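# Lift perforated cover edge onto the wooden block

## Task

Lift the side of the perforated cover that lies beside the wooden block and lay it on top of the block so it reaches well beyond the block's edge, while the cover's opposite edge stays down inside its opening. It must stay that way without the robot supporting it; finish by releasing the cover and moving the grippers away.

## Robot and tools

Robot: two arms, left_arm and right_arm, each with 7 joints and a parallel gripper. Cameras: cam_high, cam_low, cam_left_wrist, cam_right_wrist, all 504x504 pixels.

Scene frame (shared by both arms): origin on the table surface midway between the arms, +z up, +x out across the table, left_arm sits toward +y. The names left and right do not refer to image sides. Reported hand positions are in metres and orientations are quaternions in w,x,y,z order; positions grow less accurate at long reach. Velocities are m/s and rad/s. Gripper axes: fingers point along its +z, close and open along its y. The reported point sits between the pads when closed, roughly 2 cm short of the fingertips; closing pushes the tips about 10 mm further along +z.

Tool execute_actions, argument actions: a list holding at most one item, or empty. An empty list just reports the current state. An item with rows is a motion: rows is a list of 1 to 15 rows, steps is 1 to 15 (default 15), each step lasting 1/30 s; each row is used for one step and the final row repeats to fill the remaining steps. An item with only steps (up to 300) is a wait that returns once that many steps have elapsed since the previous result, counting time spent replying. Optional pictures (true/false) controls whether images come back; by default they do.

Each row is one flat list of 16 numbers covering both arms, even if only one moves: left_arm's 7 joint targets then its gripper opening, followed by right_arm's 7 joint targets then its opening. Joint values are absolute target angles in radians, in the same order and convention as the Joint positions line: waist, shoulder, upper arm roll, elbow, forearm roll, wrist pitch, wrist roll. Ranges: waist -6.283..6.283, shoulder -2.059..2.094, upper arm roll -6.283..6.283, elbow -0.192..3.927, forearm roll -6.283..6.283, wrist pitch -1.693..3.142, wrist roll -6.283..6.283. Actual ends may differ by up to 0.010 rad. A call is rejected (nothing sent) if any target exceeds a range end by more than 0.010 rad and is also further out than that joint's last reported angle. Targets beyond the real end are clipped there, and the result may report "joint sent to its limit" (possibly for an earlier, still-running action); no such message does not prove more room exists. The opening is an absolute command from -1 (closed) to +1 (fully open, 0.084 m pad gap).

Motion limits: joint targets travel at most 3.14 rad/s with about 0.16 s to accelerate; all joints of an arm are timed to arrive together. Per step a target is held within 0.623 rad of the measured angle, and if targets would shift the gripper over 70 mm from where it is, they are scaled back. Large moves therefore need several calls. Between calls the arms keep heading toward the last row sent until they have essentially stopped or a step is HELD; after that only a new action makes them move or push further.

Result lines: the state line gives each gripper's pose and velocity. Joint positions and Joint velocities give, per arm, the 7 joints (rad, rad/s) then the pad gap (m, m/s). grip_measured is the measured opening on the command scale. Joint torques follow joint order without the gripper; they include offsets, scale and noise and are nonzero even in free air. "joint command not followed" means a clearance check altered or blocked targets on some steps; HELD marks steps where your row was partly or wholly not sent. MOTOR HOT appears from 65 °C; at 80 °C the arm is braked until cool (OVER-TEMPERATURE FAULT). A TORQUE FAULT happens if contact torque hits a joint's load limit (waist 43.5, shoulder 43.5, upper arm roll 26.1, elbow 26.1, forearm roll 26.1, wrist pitch 17.4, wrist roll 17.4 N m, held weight included): the arm backs that joint off, pauses 10 s and drops the rest of the call.

Gripping: to hold something, keep commanding an opening well under grip_measured; a bigger gap squeezes harder, up to about 24 N per pad for objects up to roughly 6 cm. Fast closing can overshoot the force. Sending back the read grip_measured still presses lightly; wide items may slip. Thin parts (under about 0.5 mm) get less force even at -1. Brief external tugs on held parts or pushes on loose objects may occur.

Tool zoom_image: camera (one of the four names) and region [x0, y0, x1, y1] in that camera's latest image pixels, origin top-left, at most 504 by 504; returns a closer view.

Tool finished_scene: scene is the number of the current scene; it ends that scene irreversibly, grades it and starts the next one, whose task appears in the result. Replying with no tool call ends everything.

Avoid: knocking or placing anything off the table (fails the task), arms colliding or pressing on each other, dropping, slamming or shoving items hard, and leaving the cover held up only by a gripper. Smooth, economical, quick motion is preferred.

Each tool is called after ">>>" by a JSON object that holds its "api" and its "payload".

## Session

>>> {"api": "execute_actions", "payload": {"actions": []}}

Scene clock: 0.00 s of 5000.00 s.
left_arm: end_effector_position=(+0.3661, +0.4263, +0.2128) grip_measured=+1.00 end_effector_quat_wxyz=(-0.061, +0.044, +0.992, +0.101) end_effector_velocity=(-0.000, +0.000, -0.000) end_effector_angular_velocity=(+0.000, +0.001, +0.000) | right_arm: end_effector_position=(+0.6637, -0.5333, +0.2013) grip_measured=+1.00 end_effector_quat_wxyz=(+0.594, +0.787, +0.164, -0.044) end_effector_velocity=(-0.000, -0.000, +0.000) end_effector_angular_velocity=(+0.001, -0.001, -0.001)
Joint positions: left_arm=[ 1.116 -0.537 -0.658  0.665 -0.094  1.147 -2.679  0.084] | right_arm=[ 0.204  0.922 -0.076  1.995 -1.257  1.397  0.189  0.084]
Joint velocities: left_arm=[ 0.    -0.    -0.    -0.     0.     0.001  0.     0.   ] | right_arm=[ 0.    -0.001 -0.001 -0.     0.001 -0.    -0.     0.   ]
Joint torques (N m, as the arm reports them, + toward a larger angle): no reading
Motor temperatures (°C, as the motors report them): left_arm=[31 31 32 30 30 33 33] | right_arm=[31 28 32 34 34 31 29]

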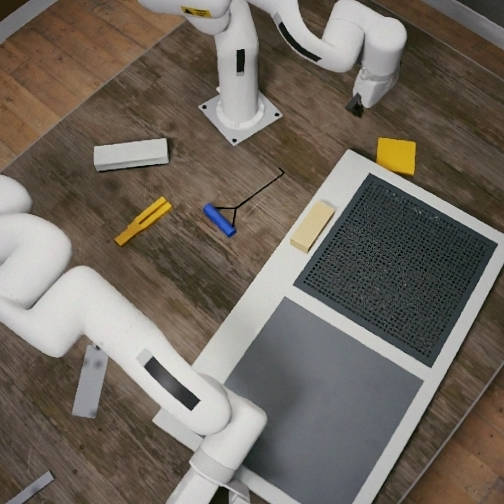

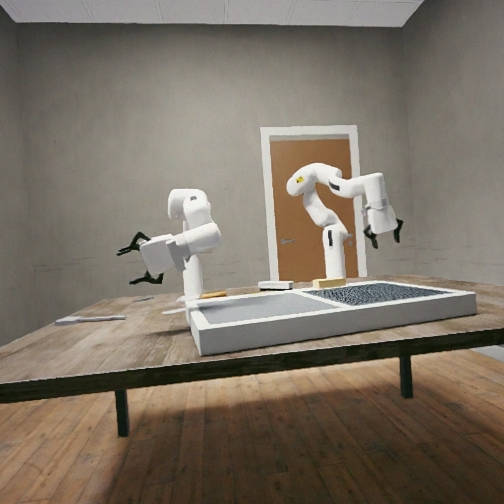

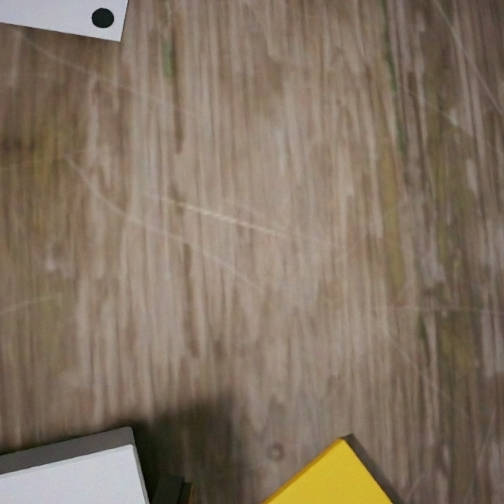

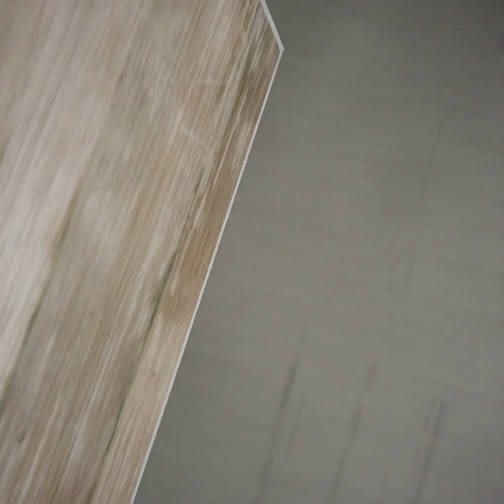

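>>> {"api": "zoom_image", "payload": {"camera": "cam_high", "region": [180, 140, 400, 320]}}

>>> {"api": "zoom_image", "payload": {"camera": "cam_low", "region": [160, 250, 490, 360]}}

>>> {"api": "execute_actions", "payload": {"actions": [{"rows":[[0,-0.4,0,0.8,0,1.2,-3.14,1,0.0,-0.2,0,1.2,0,1.4,0,1]],"steps":15}], "pictures": false}}

>>> {"api": "execute_actions", "payload": {"actions": [{"steps":60}]}}

Region (180, 140, 400, 320) of cam_high's 504x504 image, scaled by 2.291, with more detail than that image has; it fills the top 412 rows of this view, and the rest is white.

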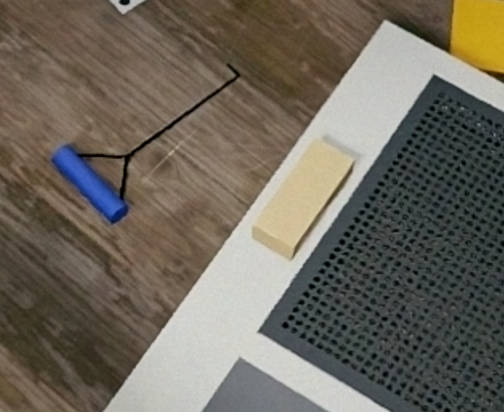

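Region (160, 250, 490, 360) of cam_low's 504x504 image, scaled by 1.527, with more detail than that image has.

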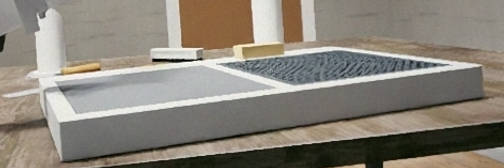

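Scene clock: 20.13 s of 5000.00 s.
left_arm: end_effector_position=(+0.4087, +0.3127, +0.2532) grip_measured=+1.00 end_effector_quat_wxyz=(+0.003, +0.034, +0.999, +0.009) end_effector_velocity=(+0.005, -0.434, +0.008) end_effector_angular_velocity=(-0.083, +0.021, -0.966) | right_arm: end_effector_position=(+0.4924, -0.5328, +0.2422) grip_measured=+1.00 end_effector_quat_wxyz=(+0.323, +0.938, +0.070, -0.107) end_effector_velocity=(-0.278, +0.189, +0.254) end_effector_angular_velocity=(+1.355, -0.544, -0.565)
Joint positions: left_arm=[ 0.243 -0.414 -0.068  0.786 -0.01   1.194 -3.091  0.084] | right_arm=[ 0.067  0.337 -0.027  1.487 -0.672  1.4    0.063  0.084]
Joint velocities: left_arm=[-1.54   0.084  0.32   0.087  0.056  0.035 -0.303  0.   ] | right_arm=[-0.18  -1.393  0.066 -0.74   1.39   0.    -0.166 -0.   ]
Joint torques (N m, as the arm reports them, + toward a larger angle): left_arm=[ 0.92 -9.5   4.53 18.84  0.64 -0.85 -0.24] | right_arm=[  0.51 -19.29  -0.42  24.01   0.09  -0.87  -0.08]
Motor temperatures (°C, as the motors report them): left_arm=[31 31 32 32 30 33 33] | right_arm=[31 30 32 38 34 31 29]
Steps of this call (steps 1 to 90: nothing new was sent; then 16.63 s passed at rest; steps 91 to 105: all 15 steps of this action). Readings (joint positions):
91: left_arm=[1.115 -0.537 -0.657 0.665 -0.094 1.147 -2.679] | right_arm=[0.204 0.921 -0.076 1.994 -1.257 1.397 0.189]
92: left_arm=[1.108 -0.535 -0.650 0.666 -0.093 1.147 -2.685] | right_arm=[0.202 0.915 -0.075 1.986 -1.249 1.397 0.186]
94: left_arm=[1.046 -0.521 -0.589 0.677 -0.083 1.153 -2.732] | right_arm=[0.186 0.859 -0.063 1.922 -1.188 1.396 0.167]
98: left_arm=[0.714 -0.457 -0.273 0.748 -0.038 1.178 -2.951] | right_arm=[0.125 0.664 -0.050 1.738 -0.999 1.399 0.117]
105: the state above

Scene clock: 22.13 s of 5000.00 s.
left_arm: end_effector_position=(+0.4040, +0.2503, +0.2540) grip_measured=+1.00 end_effector_quat_wxyz=(+0.000, +0.102, +0.995, +0.000) end_effector_velocity=(+0.000, +0.000, +0.001) end_effector_angular_velocity=(-0.000, -0.002, -0.000) | right_arm: end_effector_position=(+0.3880, -0.4046, +0.3313) grip_measured=+1.00 end_effector_quat_wxyz=(-0.000, +1.000, -0.017, -0.000) end_effector_velocity=(+0.000, +0.000, -0.000) end_effector_angular_velocity=(-0.001, +0.000, +0.001)
Joint positions: left_arm=[ 0.    -0.4    0.     0.8   -0.     1.2   -3.14   0.084] | right_arm=[ 0.    -0.2   -0.     1.2    0.     1.4   -0.     0.084]
Joint velocities: left_arm=[ 0.    -0.001 -0.     0.001  0.    -0.001  0.    -0.   ] | right_arm=[ 0.     0.001  0.     0.    -0.001 -0.001 -0.    -0.   ]
Joint torques (N m, as the arm reports them, + toward a larger angle): left_arm=[ -0.49 -10.55   0.61  19.78   0.    -1.06  -0.34] | right_arm=[ -0.63 -11.61  -0.28  24.36   0.75  -1.79   0.02]
Motor temperatures (°C, as the motors report them): left_arm=[31 32 32 32 30 33 33] | right_arm=[31 30 32 38 34 31 29]
Steps of this call (steps 1 to 45: the robot went on to your last target; steps 46 to 60: nothing new was sent). Readings (joint positions):
1: left_arm=[0.192 -0.411 -0.056 0.789 -0.008 1.195 -3.102] | right_arm=[0.061 0.292 -0.024 1.463 -0.625 1.400 0.058]
2: left_arm=[0.141 -0.408 -0.041 0.792 -0.006 1.197 -3.112] | right_arm=[0.056 0.247 -0.022 1.441 -0.577 1.400 0.053]
4: left_arm=[0.056 -0.403 -0.019 0.797 -0.003 1.199 -3.128] | right_arm=[0.046 0.163 -0.018 1.397 -0.473 1.399 0.043]
8: left_arm=[0.005 -0.400 -0.003 0.799 -0.000 1.200 -3.139] | right_arm=[0.025 0.000 -0.009 1.308 -0.260 1.400 0.024]
60: the state above
All arms were judged still, so your last target was given up. Only a new action makes them travel on or press farther. Fingers that are still opening or closing keep moving.

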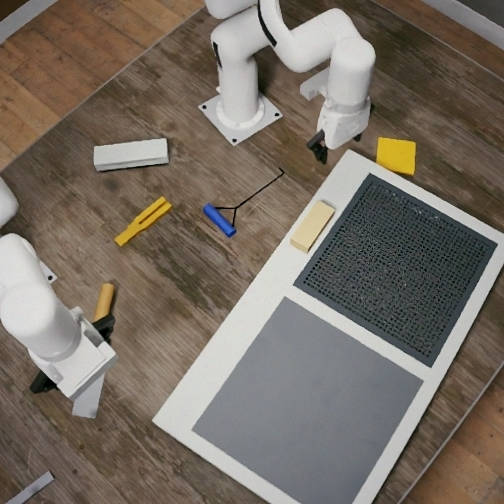

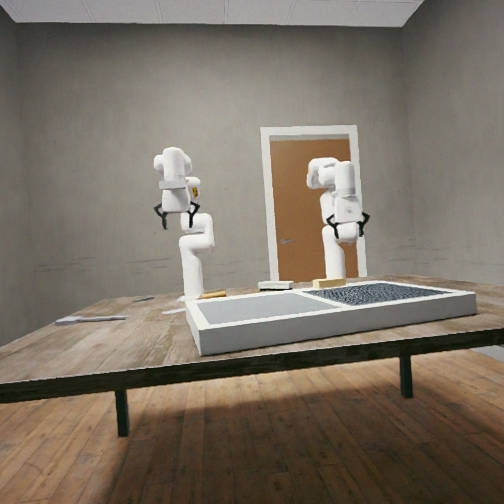

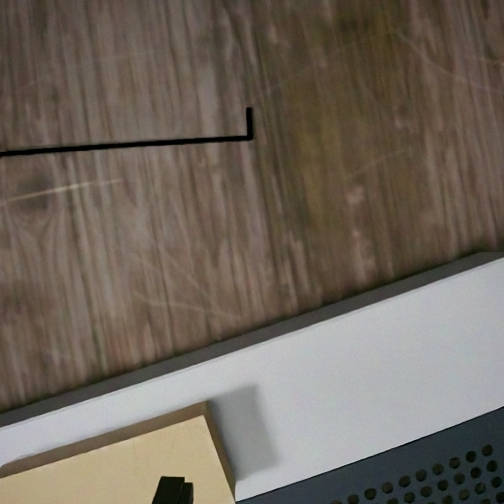

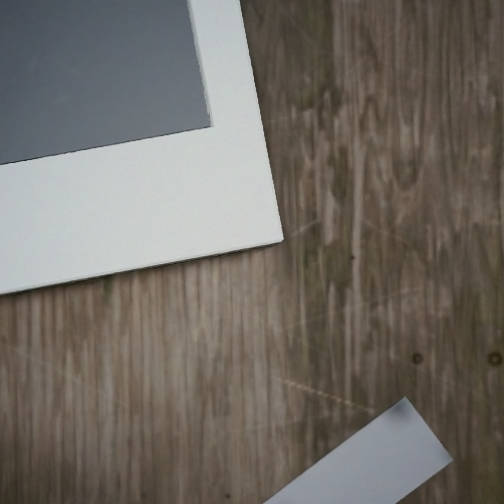

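>>> {"api": "execute_actions", "payload": {"actions": [{"rows":[[-0.25,-0.4,0,0.8,0,1.2,-3.39,1,0.0,-0.2,0,1.2,0,1.4,0,1]],"steps":15}]}}

>>> {"api": "execute_actions", "payload": {"actions": [{"rows":[[-0.6,-0.4,0,0.8,0,1.2,-3.74,1,0.0,-0.2,0,1.2,0,1.4,0,1]],"steps":15}]}}

Scene clock: 54.93 s of 5000.00 s.
left_arm: end_effector_position=(+0.3758, +0.1669, +0.2539) grip_measured=+1.00 end_effector_quat_wxyz=(-0.000, +0.101, +0.995, -0.000) end_effector_velocity=(-0.000, -0.001, +0.000) end_effector_angular_velocity=(+0.000, -0.001, +0.006) | right_arm: end_effector_position=(+0.3880, -0.4046, +0.3313) grip_measured=+1.00 end_effector_quat_wxyz=(-0.000, +1.000, -0.017, +0.000) end_effector_velocity=(+0.000, +0.000, +0.000) end_effector_angular_velocity=(+0.000, -0.000, +0.000)
Joint positions: left_arm=[-0.248 -0.4    0.002  0.8    0.     1.2   -3.389  0.084] | right_arm=[ 0.    -0.2    0.     1.2    0.     1.4    0.     0.084]
Joint velocities: left_arm=[-0.003 -0.    -0.001  0.001  0.    -0.    -0.01  -0.   ] | right_arm=[ 0. -0.  0.  0.  0. -0.  0. -0.]
Joint torques (N m, as the arm reports them, + toward a larger angle): left_arm=[ -0.85 -10.79   0.12  19.16   0.18  -1.03  -0.08] | right_arm=[ -0.67 -11.66  -0.35  24.34   0.76  -1.81   0.08]
Motor temperatures (°C, as the motors report them): left_arm=[31 32 32 33 30 33 33] | right_arm=[31 29 32 40 34 32 29]
Steps of this call (steps 1 to 90: nothing new was sent; then 29.30 s passed at rest; steps 91 to 105: all 15 steps of this action). Readings (joint positions):
91: left_arm=[-0.000 -0.400 0.000 0.800 0.000 1.200 -3.141] | right_arm=[-0.000 -0.200 -0.000 1.200 -0.000 1.400 0.000]
92: left_arm=[-0.007 -0.400 0.002 0.800 0.000 1.200 -3.149] | right_arm=[0.000 -0.200 -0.000 1.200 0.000 1.400 0.000]
94: left_arm=[-0.064 -0.400 0.007 0.800 0.001 1.200 -3.210] | right_arm=[0.000 -0.200 0.000 1.200 -0.000 1.400 0.000]
98: left_arm=[-0.220 -0.400 -0.007 0.800 -0.001 1.200 -3.355] | right_arm=[0.000 -0.200 0.000 1.200 -0.000 1.400 -0.000]
105: the state above

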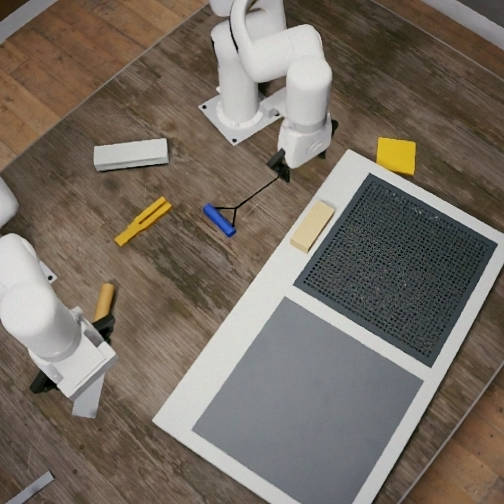

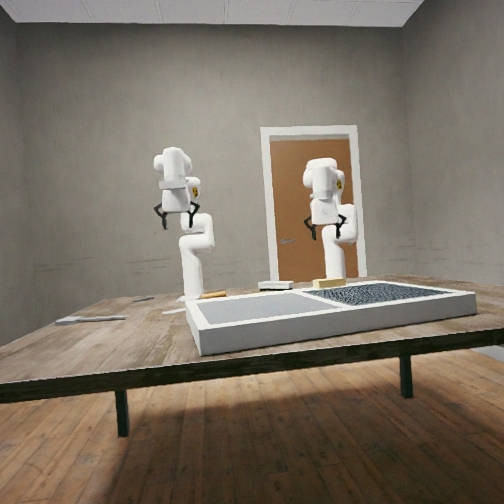

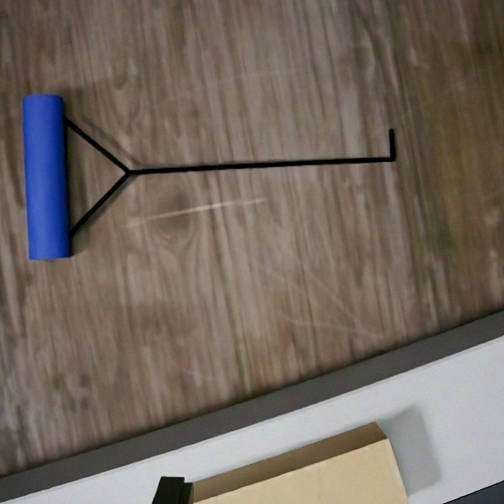

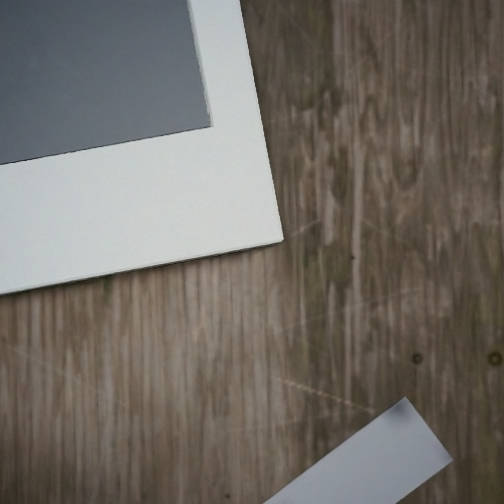

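Scene clock: 55.43 s of 5000.00 s.
left_arm: end_effector_position=(+0.3030, +0.0658, +0.2539) grip_measured=+1.00 end_effector_quat_wxyz=(-0.000, +0.102, +0.995, +0.000) end_effector_velocity=(+0.008, +0.007, -0.000) end_effector_angular_velocity=(-0.008, +0.009, +0.072) | right_arm: end_effector_position=(+0.3880, -0.4046, +0.3313) grip_measured=+1.00 end_effector_quat_wxyz=(-0.000, +1.000, -0.017, -0.000) end_effector_velocity=(-0.000, +0.000, -0.000) end_effector_angular_velocity=(+0.001, +0.001, +0.000)
Joint positions: left_arm=[-0.597 -0.4    0.     0.8    0.     1.2   -3.737  0.084] | right_arm=[ 0.    -0.2    0.     1.2   -0.     1.4    0.     0.084]
Joint velocities: left_arm=[-0.012  0.002  0.042  0.     0.005 -0.001 -0.047 -0.   ] | right_arm=[ 0.001  0.001 -0.001 -0.     0.001  0.    -0.     0.   ]
Joint torques (N m, as the arm reports them, + toward a larger angle): left_arm=[ -0.83 -10.38  -0.02  19.16   0.19  -1.03   0.15] | right_arm=[ -0.45 -11.55  -0.25  24.43   0.75  -1.84   0.03]
Motor temperatures (°C, as the motors report them): left_arm=[31 32 32 33 30 33 33] | right_arm=[31 29 32 40 34 32 29]
Steps of this call (steps 1 to 15: all 15 steps of this action). Readings (joint positions):
1: left_arm=[-0.249 -0.400 0.002 0.800 0.000 1.200 -3.390] | right_arm=[0.000 -0.200 0.000 1.200 -0.000 1.400 -0.000]
2: left_arm=[-0.256 -0.400 0.003 0.800 0.000 1.200 -3.398] | right_arm=[-0.000 -0.200 -0.000 1.200 -0.000 1.400 0.000]
4: left_arm=[-0.313 -0.400 0.008 0.800 0.001 1.200 -3.459] | right_arm=[-0.000 -0.200 -0.000 1.200 -0.000 1.400 -0.000]
8: left_arm=[-0.485 -0.400 -0.002 0.800 -0.000 1.200 -3.625] | right_arm=[-0.000 -0.200 0.000 1.200 -0.000 1.400 0.000]
15: the state above

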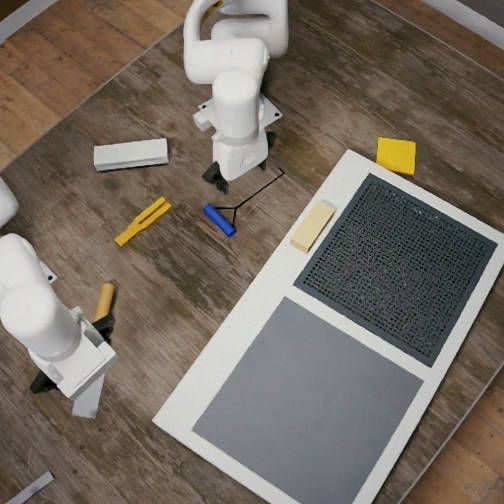

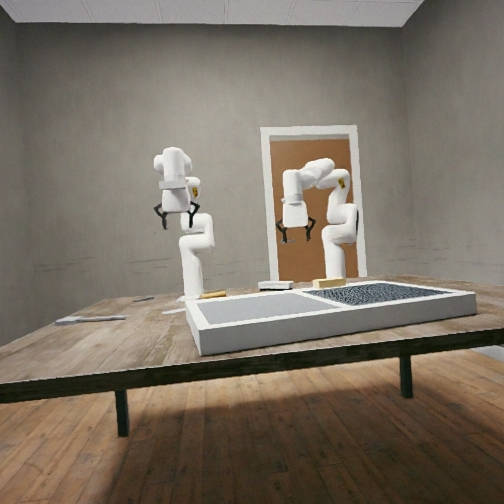

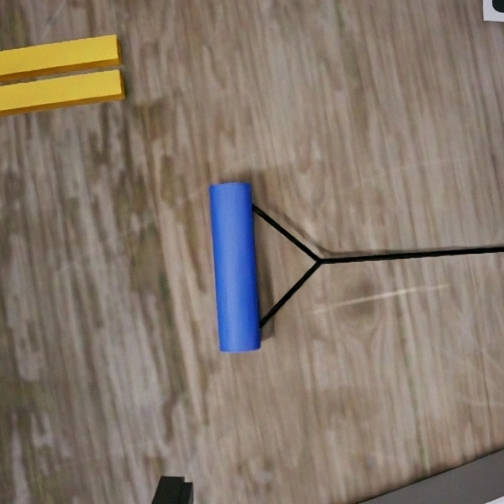

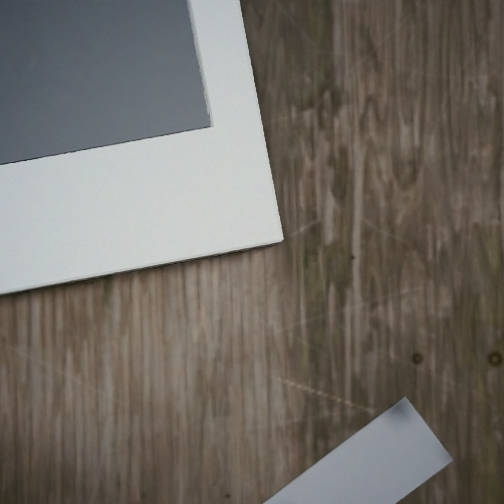

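>>> {"api": "execute_actions", "payload": {"actions": [{"rows":[[0.5,-0.4,0,0.8,0,1.2,-1.57,1,0.4,-0.1,0,1.2,0,1.3,0.5,1]],"steps":15}], "pictures": false}}

>>> {"api": "execute_actions", "payload": {"actions": [{"rows":[[0.5,-0.4,0,0.8,0,1.2,-1.57,1,1.084,0.2915,0,1.257,0,0.9655,1.18,1]],"steps":15}], "pictures": false}}

>>> {"api": "execute_actions", "payload": {"actions": [{"steps":30}]}}

Scene clock: 129.57 s of 5000.00 s.
left_arm: end_effector_position=(+0.3977, +0.2240, +0.2540) grip_measured=+1.00 end_effector_quat_wxyz=(+0.000, +0.102, +0.995, -0.000) end_effector_velocity=(+0.119, +0.419, -0.001) end_effector_angular_velocity=(+0.001, +0.001, -0.000) | right_arm: end_effector_position=(+0.3881, -0.2333, +0.2959) grip_measured=+1.00 end_effector_quat_wxyz=(+0.001, +0.998, -0.060, -0.001) end_effector_velocity=(-0.043, +0.165, -0.036) end_effector_angular_velocity=(-0.010, +0.018, -0.016)
Joint positions: left_arm=[-0.077 -0.4    0.001  0.8    0.     1.2   -3.216  0.084] | right_arm=[ 0.386 -0.103  0.006  1.199  0.001  1.305  0.477  0.084]
Joint velocities: left_arm=[ 1.22   0.001 -0.003 -0.    -0.     0.001  1.217  0.   ] | right_arm=[ 0.339  0.083  0.04  -0.012  0.002 -0.074  0.394 -0.   ]
Joint torques (N m, as the arm reports them, + toward a larger angle): left_arm=[  0.   -10.81   0.65  18.82   0.14  -1.12  -0.42] | right_arm=[ -8.84 -16.65  -7.22  26.29   0.12  -1.79  -0.66]
Motor temperatures (°C, as the motors report them): left_arm=[31 32 32 34 30 33 33] | right_arm=[31 29 32 41 34 32 29]
Steps of this call (steps 1 to 15: the robot went on to your last target; steps 16 to 90: nothing new was sent; then 70.63 s passed at rest; steps 91 to 105: all 15 steps of this action). Readings (joint positions):
91: left_arm=[-0.600 -0.400 -0.000 0.800 -0.000 1.200 -3.739] | right_arm=[0.000 -0.200 -0.000 1.200 -0.000 1.400 0.001]
92: left_arm=[-0.593 -0.400 -0.002 0.800 -0.000 1.200 -3.731] | right_arm=[0.005 -0.199 -0.002 1.200 -0.000 1.398 0.009]
94: left_arm=[-0.536 -0.400 -0.007 0.800 -0.001 1.200 -3.670] | right_arm=[0.050 -0.188 -0.008 1.202 -0.001 1.386 0.070]
98: left_arm=[-0.362 -0.400 0.001 0.800 0.000 1.200 -3.501] | right_arm=[0.191 -0.152 0.003 1.199 0.000 1.353 0.237]
105: the state above

Scene clock: 130.07 s of 5000.00 s.
left_arm: end_effector_position=(+0.4009, +0.4077, +0.2539) grip_measured=+1.00 end_effector_quat_wxyz=(+0.000, +0.335, +0.942, -0.000) end_effector_velocity=(-0.051, +0.204, -0.000) end_effector_angular_velocity=(-0.003, -0.001, -2.429) | right_arm: end_effector_position=(+0.3414, -0.0515, +0.2191) grip_measured=+1.00 end_effector_quat_wxyz=(+0.000, +0.998, -0.066, -0.000) end_effector_velocity=(-0.206, +0.375, -0.175) end_effector_angular_velocity=(-0.001, +0.000, +0.005)
Joint positions: left_arm=[ 0.442 -0.4    0.002  0.8    0.     1.2   -2.217  0.084] | right_arm=[0.771 0.117 0.    1.232 0.    1.115 0.869 0.084]
Joint velocities: left_arm=[ 0.579 -0.     0.009 -0.001  0.001  0.001  3.016  0.   ] | right_arm=[ 0.828  0.463 -0.002  0.068 -0.    -0.394  0.821  0.   ]
Joint torques (N m, as the arm reports them, + toward a larger angle): left_arm=[ -6.29 -10.09  -1.79  19.54  -0.01  -1.2   -0.36] | right_arm=[ -0.52 -17.53  -0.24  23.53   0.88  -1.74   0.07]
Motor temperatures (°C, as the motors report them): left_arm=[31 32 32 34 30 33 33] | right_arm=[31 29 32 41 34 32 29]
Steps of this call (steps 1 to 15: all 15 steps of this action). Readings (joint positions):
1: left_arm=[-0.036 -0.400 0.001 0.800 0.000 1.200 -3.175] | right_arm=[0.395 -0.101 0.006 1.199 0.001 1.302 0.488]
2: left_arm=[0.004 -0.400 0.001 0.800 0.000 1.200 -3.133] | right_arm=[0.404 -0.097 0.002 1.200 0.000 1.297 0.501]
4: left_arm=[0.083 -0.400 0.001 0.800 0.000 1.200 -3.042] | right_arm=[0.453 -0.065 -0.008 1.210 -0.001 1.267 0.556]
8: left_arm=[0.231 -0.400 0.001 0.800 0.000 1.200 -2.820] | right_arm=[0.574 0.007 0.000 1.215 0.000 1.209 0.673]
15: the state above

Scene clock: 131.07 s of 5000.00 s.
left_arm: end_effector_position=(+0.3956, +0.4270, +0.2540) grip_measured=+1.00 end_effector_quat_wxyz=(-0.000, +0.595, +0.804, +0.000) end_effector_velocity=(-0.000, -0.000, -0.000) end_effector_angular_velocity=(+0.000, +0.001, -0.001) | right_arm: end_effector_position=(+0.2355, +0.0748, +0.1500) grip_measured=+1.00 end_effector_quat_wxyz=(-0.000, +0.998, -0.065, +0.000) end_effector_velocity=(-0.001, +0.000, -0.001) end_effector_angular_velocity=(-0.001, +0.001, +0.001)
Joint positions: left_arm=[ 0.5   -0.4   -0.     0.8   -0.     1.2   -1.57   0.084] | right_arm=[ 1.084  0.291 -0.     1.257 -0.     0.966  1.18   0.084]
Joint velocities: left_arm=[-0.  0. -0. -0.  0. -0.  0.  0.] | right_arm=[ 0.     0.001  0.001 -0.     0.    -0.     0.     0.   ]
Joint torques (N m, as the arm reports them, + toward a larger angle): left_arm=[ -0.57 -10.7    0.28  19.41   0.23  -1.33  -0.37] | right_arm=[ -0.47 -19.44  -0.43  23.16   0.73  -1.93   0.04]
Motor temperatures (°C, as the motors report them): left_arm=[31 32 32 34 30 33 33] | right_arm=[31 29 32 41 34 32 29]
Steps of this call (steps 1 to 30: the robot went on to your last target). Readings (joint positions):
1: left_arm=[0.459 -0.400 0.002 0.800 0.000 1.200 -2.116] | right_arm=[0.799 0.132 0.000 1.234 0.000 1.102 0.896]
2: left_arm=[0.472 -0.400 0.001 0.800 0.000 1.200 -2.014] | right_arm=[0.826 0.148 0.000 1.236 0.000 1.089 0.923]
4: left_arm=[0.487 -0.400 0.000 0.800 0.000 1.200 -1.825] | right_arm=[0.881 0.178 0.000 1.241 0.000 1.063 0.978]
8: left_arm=[0.498 -0.400 -0.001 0.800 -0.000 1.200 -1.605] | right_arm=[0.989 0.238 0.000 1.249 0.000 1.011 1.085]
30: the state above
All arms were judged still, so your last target was given up. Only a new action makes them travel on or press farther. Fingers that are still opening or closing keep moving.

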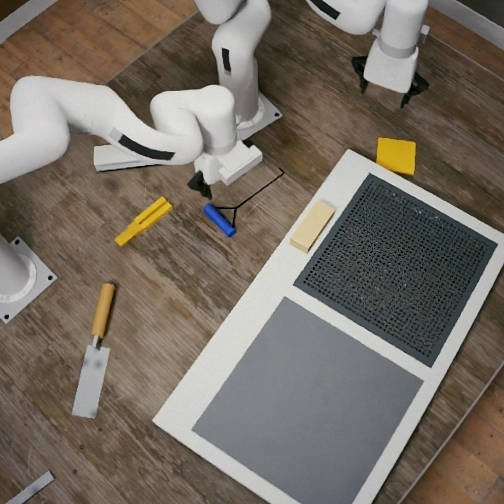

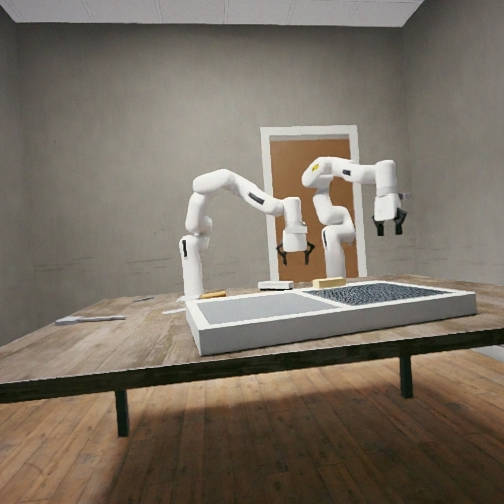

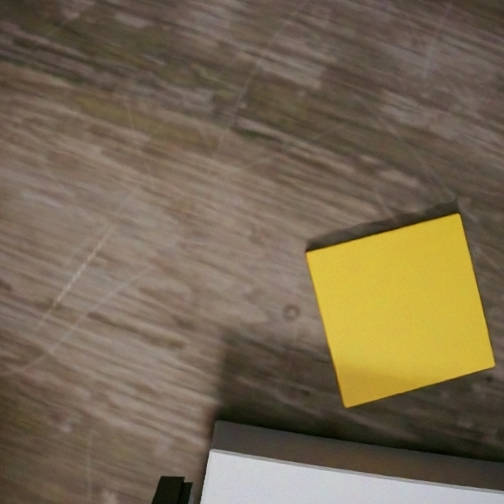

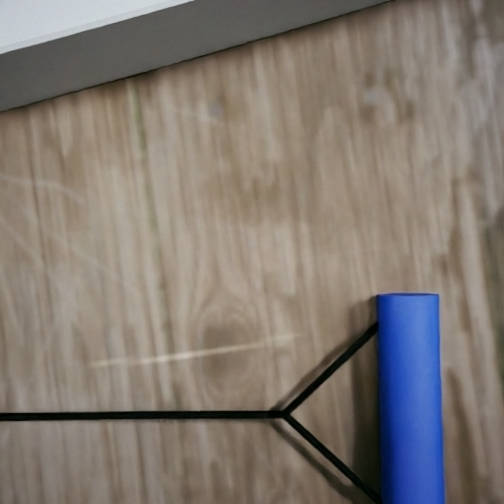

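>>> {"api": "execute_actions", "payload": {"actions": [{"rows":[[0.5,-0.4,0,0.8,0,1.2,-1.57,1,1.052,0.3275,0,1.0487,0,0.7212,1.148,-0.1]],"steps":15}], "pictures": false}}

>>> {"api": "execute_actions", "payload": {"actions": [{"steps":15}]}}

>>> {"api": "zoom_image", "payload": {"camera": "cam_high", "region": [160, 130, 300, 270]}}

Scene clock: 147.30 s of 5000.00 s.
left_arm: end_effector_position=(+0.3956, +0.4270, +0.2540) grip_measured=+1.00 end_effector_quat_wxyz=(-0.000, +0.595, +0.804, +0.000) end_effector_velocity=(-0.000, -0.000, -0.000) end_effector_angular_velocity=(-0.001, +0.001, -0.001) | right_arm: end_effector_position=(+0.2338, +0.0411, +0.0723) grip_measured=-0.11 end_effector_quat_wxyz=(-0.003, +0.998, -0.065, +0.001) end_effector_velocity=(-0.002, -0.004, -0.004) end_effector_angular_velocity=(-0.006, +0.003, -0.000)
Joint positions: left_arm=[ 0.5   -0.4   -0.     0.8   -0.     1.2   -1.57   0.084] | right_arm=[1.053 0.326 0.001 1.053 0.    0.721 1.148 0.039]
Joint velocities: left_arm=[-0.001 -0.     0.    -0.    -0.     0.001 -0.    -0.   ] | right_arm=[-0.     0.    -0.001 -0.014 -0.    -0.007 -0.001 -0.   ]
Joint torques (N m, as the arm reports them, + toward a larger angle): left_arm=[ -1.02 -10.62   0.14  19.36  -0.23  -1.03  -0.22] | right_arm=[ -0.62 -17.71  -0.8   19.86   0.69  -1.75   0.05]
Motor temperatures (°C, as the motors report them): left_arm=[31 32 32 34 30 33 33] | right_arm=[31 29 32 41 34 32 29]
Steps of this call (steps 1 to 90: nothing new was sent; then 12.73 s passed at rest; steps 91 to 105: all 15 steps of this action). Readings (joint positions):
91: left_arm=[0.500 -0.400 0.000 0.800 -0.000 1.200 -1.570] | right_arm=[1.084 0.292 0.000 1.257 -0.000 0.965 1.180]
92: left_arm=[0.500 -0.400 0.000 0.800 0.000 1.200 -1.570] | right_arm=[1.083 0.292 0.000 1.252 0.000 0.957 1.179]
94: left_arm=[0.500 -0.400 0.000 0.800 -0.000 1.200 -1.570] | right_arm=[1.076 0.297 0.002 1.208 0.000 0.894 1.171]
98: left_arm=[0.500 -0.400 0.000 0.800 -0.000 1.200 -1.570] | right_arm=[1.055 0.327 -0.002 1.067 -0.000 0.757 1.152]
105: the state above

Scene clock: 147.80 s of 5000.00 s.
left_arm: end_effector_position=(+0.3956, +0.4270, +0.2540) grip_measured=+1.00 end_effector_quat_wxyz=(-0.000, +0.595, +0.804, +0.000) end_effector_velocity=(+0.000, +0.000, +0.000) end_effector_angular_velocity=(+0.000, -0.001, -0.000) | right_arm: end_effector_position=(+0.2332, +0.0390, +0.0701) grip_measured=-0.11 end_effector_quat_wxyz=(-0.000, +0.998, -0.065, +0.000) end_effector_velocity=(-0.001, +0.000, -0.000) end_effector_angular_velocity=(-0.000, +0.001, +0.002)
Joint positions: left_arm=[ 0.5   -0.4    0.     0.8   -0.     1.2   -1.57   0.084] | right_arm=[1.052 0.327 0.    1.049 0.    0.721 1.148 0.039]
Joint velocities: left_arm=[-0.    -0.     0.     0.    -0.    -0.001  0.     0.   ] | right_arm=[ 0.001  0.     0.001 -0.001  0.    -0.001 -0.    -0.   ]
Joint torques (N m, as the arm reports them, + toward a larger angle): left_arm=[ -0.15 -10.99   0.43  19.49   0.55  -1.13  -0.26] | right_arm=[ -0.64 -18.79  -0.68  20.98   0.72  -1.8    0.  ]
Motor temperatures (°C, as the motors report them): left_arm=[31 32 32 34 30 33 33] | right_arm=[31 29 32 41 34 32 29]
Steps of this call (steps 1 to 15: the robot went on to your last target). Readings (joint positions):
1: left_arm=[0.500 -0.400 -0.000 0.800 -0.000 1.200 -1.570] | right_arm=[1.052 0.326 0.001 1.052 0.000 0.721 1.148]
2: left_arm=[0.500 -0.400 0.000 0.800 -0.000 1.200 -1.570] | right_arm=[1.052 0.326 0.000 1.051 0.000 0.721 1.148]
4: left_arm=[0.500 -0.400 -0.000 0.800 0.000 1.200 -1.570] | right_arm=[1.052 0.327 0.000 1.050 0.000 0.721 1.148]
8: left_arm=[0.500 -0.400 0.000 0.800 -0.000 1.200 -1.570] | right_arm=[1.052 0.327 0.000 1.049 0.000 0.721 1.148]
15: the state above
All arms were judged still, so your last target was given up. Only a new action makes them travel on or press farther. Fingers that are still opening or closing keep moving.

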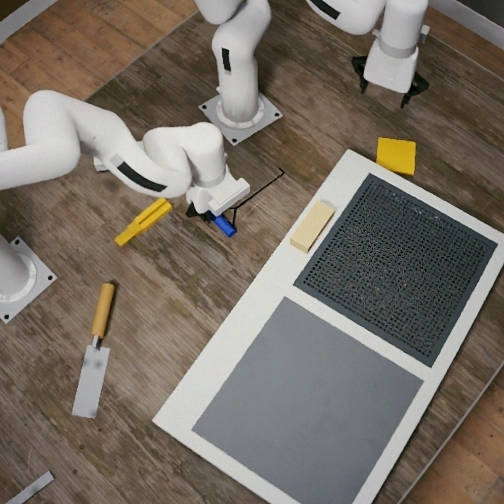

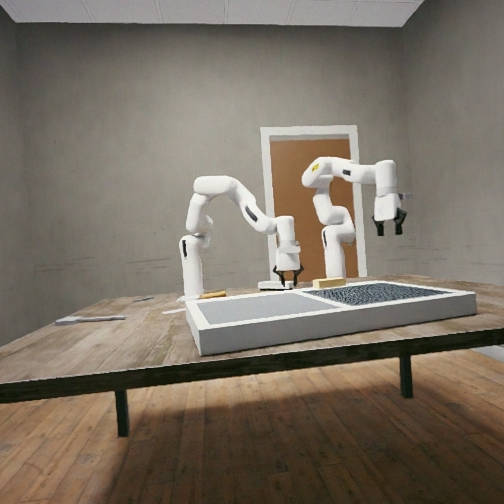

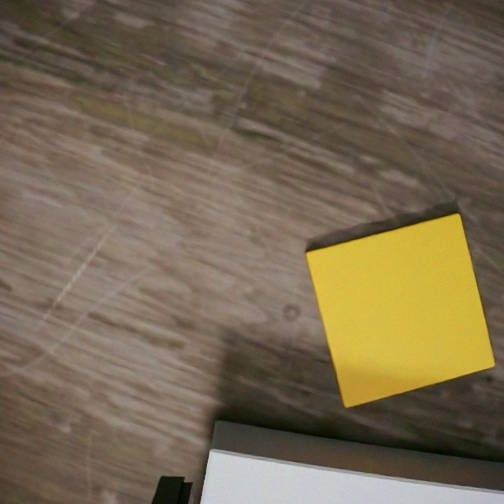

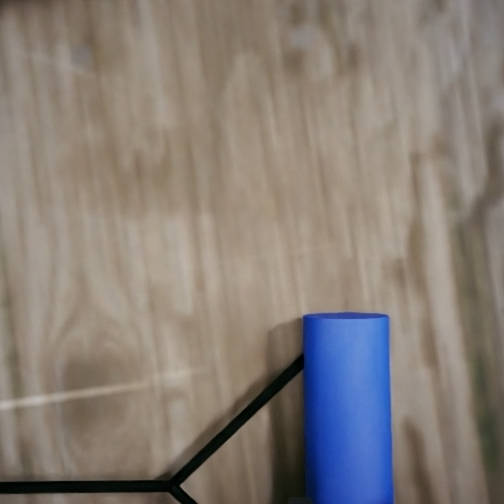

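Region (160, 130, 300, 270) of cam_high's 504x504 image, scaled by 3.600, with more detail than that image has.

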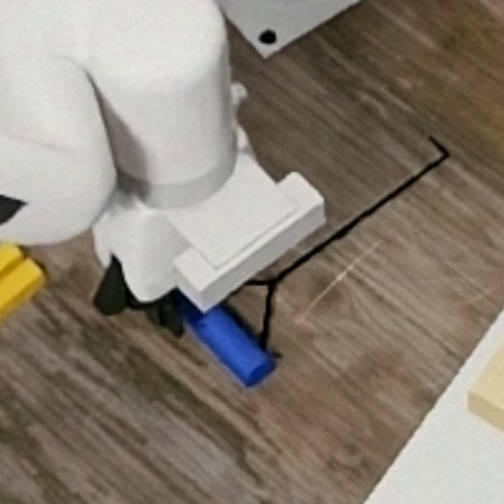

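>>> {"api": "execute_actions", "payload": {"actions": [{"rows":[[0.5,-0.4,0,0.8,0,1.2,-1.57,1,1.0565,0.3822,0,1.0611,0,0.6789,1.1525,-0.1]],"steps":15}]}}

Scene clock: 171.13 s of 5000.00 s.
left_arm: end_effector_position=(+0.3956, +0.4270, +0.2540) grip_measured=+1.00 end_effector_quat_wxyz=(-0.000, +0.595, +0.804, +0.000) end_effector_velocity=(-0.000, +0.000, -0.000) end_effector_angular_velocity=(+0.000, +0.001, -0.000) | right_arm: end_effector_position=(+0.2341, +0.0446, +0.0503) grip_measured=-0.11 end_effector_quat_wxyz=(-0.000, +0.998, -0.065, +0.000) end_effector_velocity=(-0.004, -0.002, -0.004) end_effector_angular_velocity=(-0.007, +0.006, +0.003)
Joint positions: left_arm=[ 0.5   -0.4    0.     0.8    0.     1.2   -1.57   0.084] | right_arm=[ 1.056  0.382 -0.     1.061  0.     0.679  1.152  0.039]
Joint velocities: left_arm=[-0.     0.     0.    -0.001  0.001 -0.    -0.     0.   ] | right_arm=[ 0.001  0.004  0.002 -0.006  0.001 -0.     0.    -0.   ]
Joint torques (N m, as the arm reports them, + toward a larger angle): left_arm=[ -0.21 -10.63   0.43  19.04   0.38  -0.99  -0.36] | right_arm=[ -0.61 -19.32  -0.69  20.58   0.69  -1.89  -0.02]
Motor temperatures (°C, as the motors report them): left_arm=[31 32 32 34 30 33 33] | right_arm=[31 30 32 40 34 32 29]
Steps of this call (steps 1 to 90: nothing new was sent; then 19.83 s passed at rest; steps 91 to 105: all 15 steps of this action). Readings (joint positions):
91: left_arm=[0.500 -0.400 -0.000 0.800 -0.000 1.200 -1.570] | right_arm=[1.052 0.328 -0.000 1.049 -0.000 0.721 1.148]
92: left_arm=[0.500 -0.400 0.000 0.800 0.000 1.200 -1.570] | right_arm=[1.052 0.333 -0.000 1.051 -0.000 0.715 1.149]
94: left_arm=[0.500 -0.400 -0.000 0.800 -0.000 1.200 -1.570] | right_arm=[1.055 0.360 -0.000 1.059 0.000 0.694 1.151]
98: left_arm=[0.500 -0.400 -0.000 0.800 -0.000 1.200 -1.570] | right_arm=[1.057 0.383 0.001 1.058 -0.000 0.681 1.152]
105: the state above

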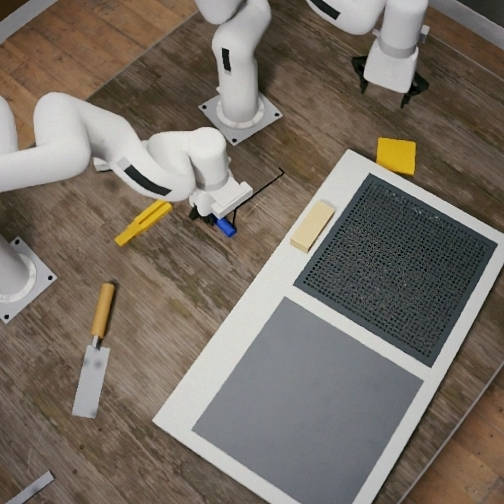

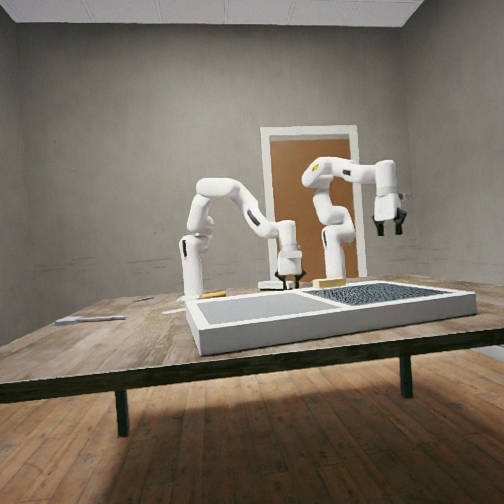

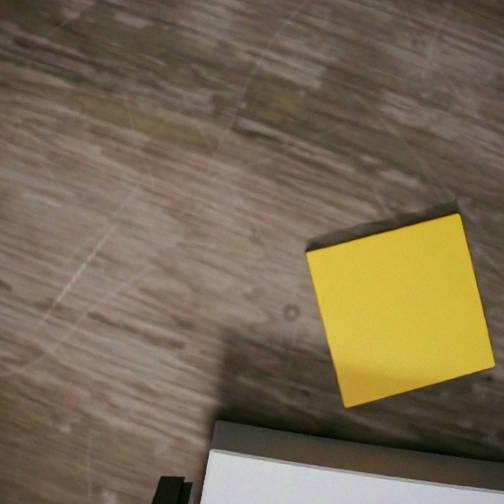

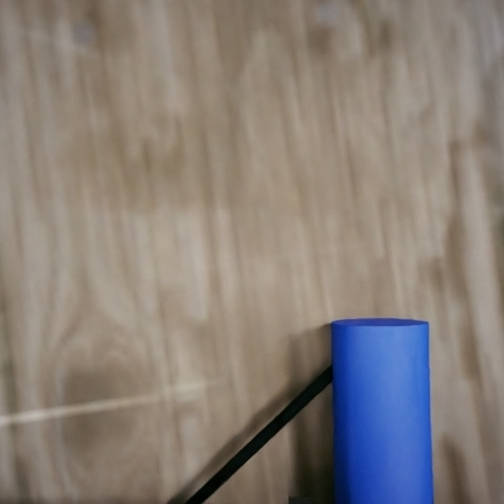

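Good. Descend.

>>> {"api": "execute_actions", "payload": {"actions": [{"rows":[[0.5,-0.4,0,0.8,0,1.2,-1.57,1,1.0565,0.395,0,1.060,0,0.665,1.1525,-0.1],[0.5,-0.4,0,0.8,0,1.2,-1.57,1,1.0565,0.405,0,1.059,0,0.654,1.1525,-0.1],[0.5,-0.4,0,0.8,0,1.2,-1.57,1,1.0565,0.415,0,1.058,0,0.643,1.1525,-0.1],[0.5,-0.4,0,0.8,0,1.2,-1.57,1,1.0565,0.423,0,1.057,0,0.634,1.1525,-0.1],[0.5,-0.4,0,0.8,0,1.2,-1.57,1,1.0565,0.431,0,1.0565,0,0.6255,1.1525,-0.1],[0.5,-0.4,0,0.8,0,1.2,-1.57,1,1.0565,0.437,0,1.056,0,0.619,1.1525,-0.1],[0.5,-0.4,0,0.8,0,1.2,-1.57,1,1.0565,0.442,0,1.0555,0,0.6135,1.1525,-0.1]],"steps":15}]}}

Scene clock: 182.07 s of 5000.00 s.
left_arm: end_effector_position=(+0.3956, +0.4270, +0.2540) grip_measured=+1.00 end_effector_quat_wxyz=(-0.000, +0.595, +0.804, +0.000) end_effector_velocity=(+0.000, +0.000, +0.000) end_effector_angular_velocity=(+0.000, -0.001, +0.000) | right_arm: end_effector_position=(+0.2341, +0.0447, +0.0230) grip_measured=-0.11 end_effector_quat_wxyz=(-0.000, +0.998, -0.065, +0.000) end_effector_velocity=(+0.003, +0.004, +0.003) end_effector_angular_velocity=(+0.013, -0.008, -0.001)
Joint positions: left_arm=[ 0.5   -0.4   -0.     0.8   -0.     1.2   -1.57   0.084] | right_arm=[ 1.056  0.441 -0.     1.056  0.     0.614  1.152  0.039]
Joint velocities: left_arm=[ 0.     0.    -0.    -0.    -0.    -0.001  0.    -0.   ] | right_arm=[-0.    -0.001 -0.001  0.006  0.001 -0.007 -0.     0.   ]
Joint torques (N m, as the arm reports them, + toward a larger angle): left_arm=[ -0.79 -10.58   0.21  19.58   0.41  -1.23  -0.23] | right_arm=[ -0.42 -19.45  -0.56  19.29   0.78  -1.75   0.07]
Motor temperatures (°C, as the motors report them): left_arm=[31 32 32 34 30 33 33] | right_arm=[31 30 32 40 34 32 29]
Steps of this call (steps 1 to 15: the robot went on to your last target; steps 16 to 90: nothing new was sent; then 7.43 s passed at rest; steps 91 to 105: all 15 steps of this action). Readings (joint positions):
91: left_arm=[0.500 -0.400 -0.000 0.800 -0.000 1.200 -1.570] | right_arm=[1.057 0.382 -0.000 1.061 -0.000 0.678 1.153]
92: left_arm=[0.500 -0.400 0.000 0.800 -0.000 1.200 -1.570] | right_arm=[1.056 0.385 -0.000 1.061 0.000 0.675 1.153]
94: left_arm=[0.500 -0.400 -0.000 0.800 0.000 1.200 -1.570] | right_arm=[1.056 0.396 -0.000 1.061 0.000 0.661 1.152]
98: left_arm=[0.500 -0.400 -0.000 0.800 0.000 1.200 -1.570] | right_arm=[1.057 0.430 0.000 1.055 -0.000 0.628 1.153]
105: the state above

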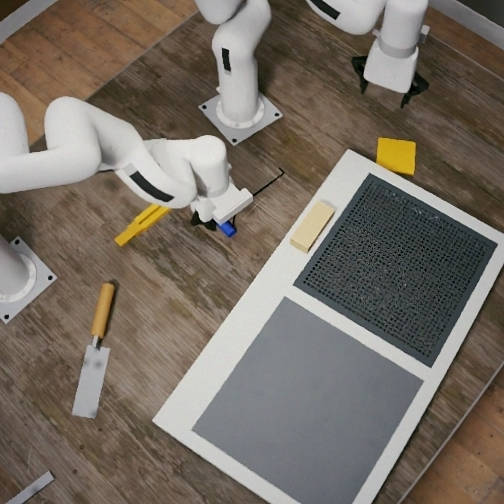

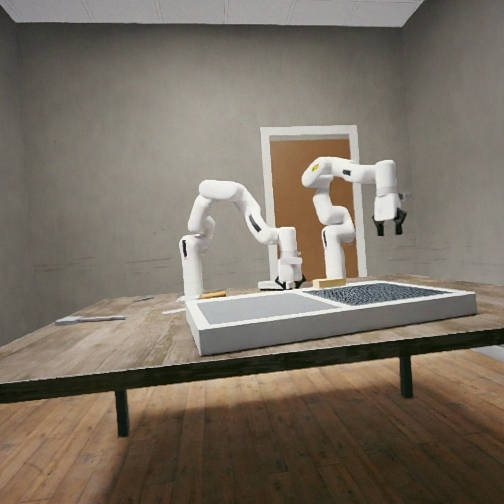

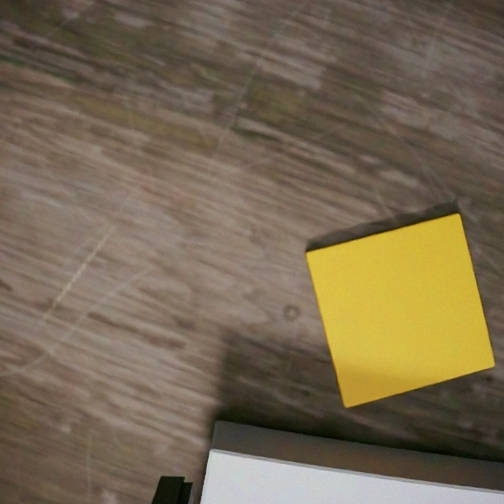

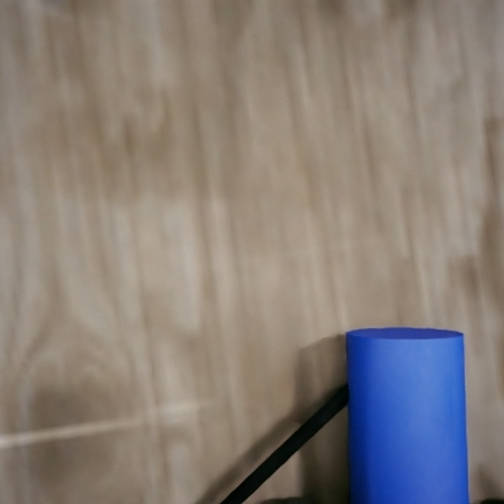

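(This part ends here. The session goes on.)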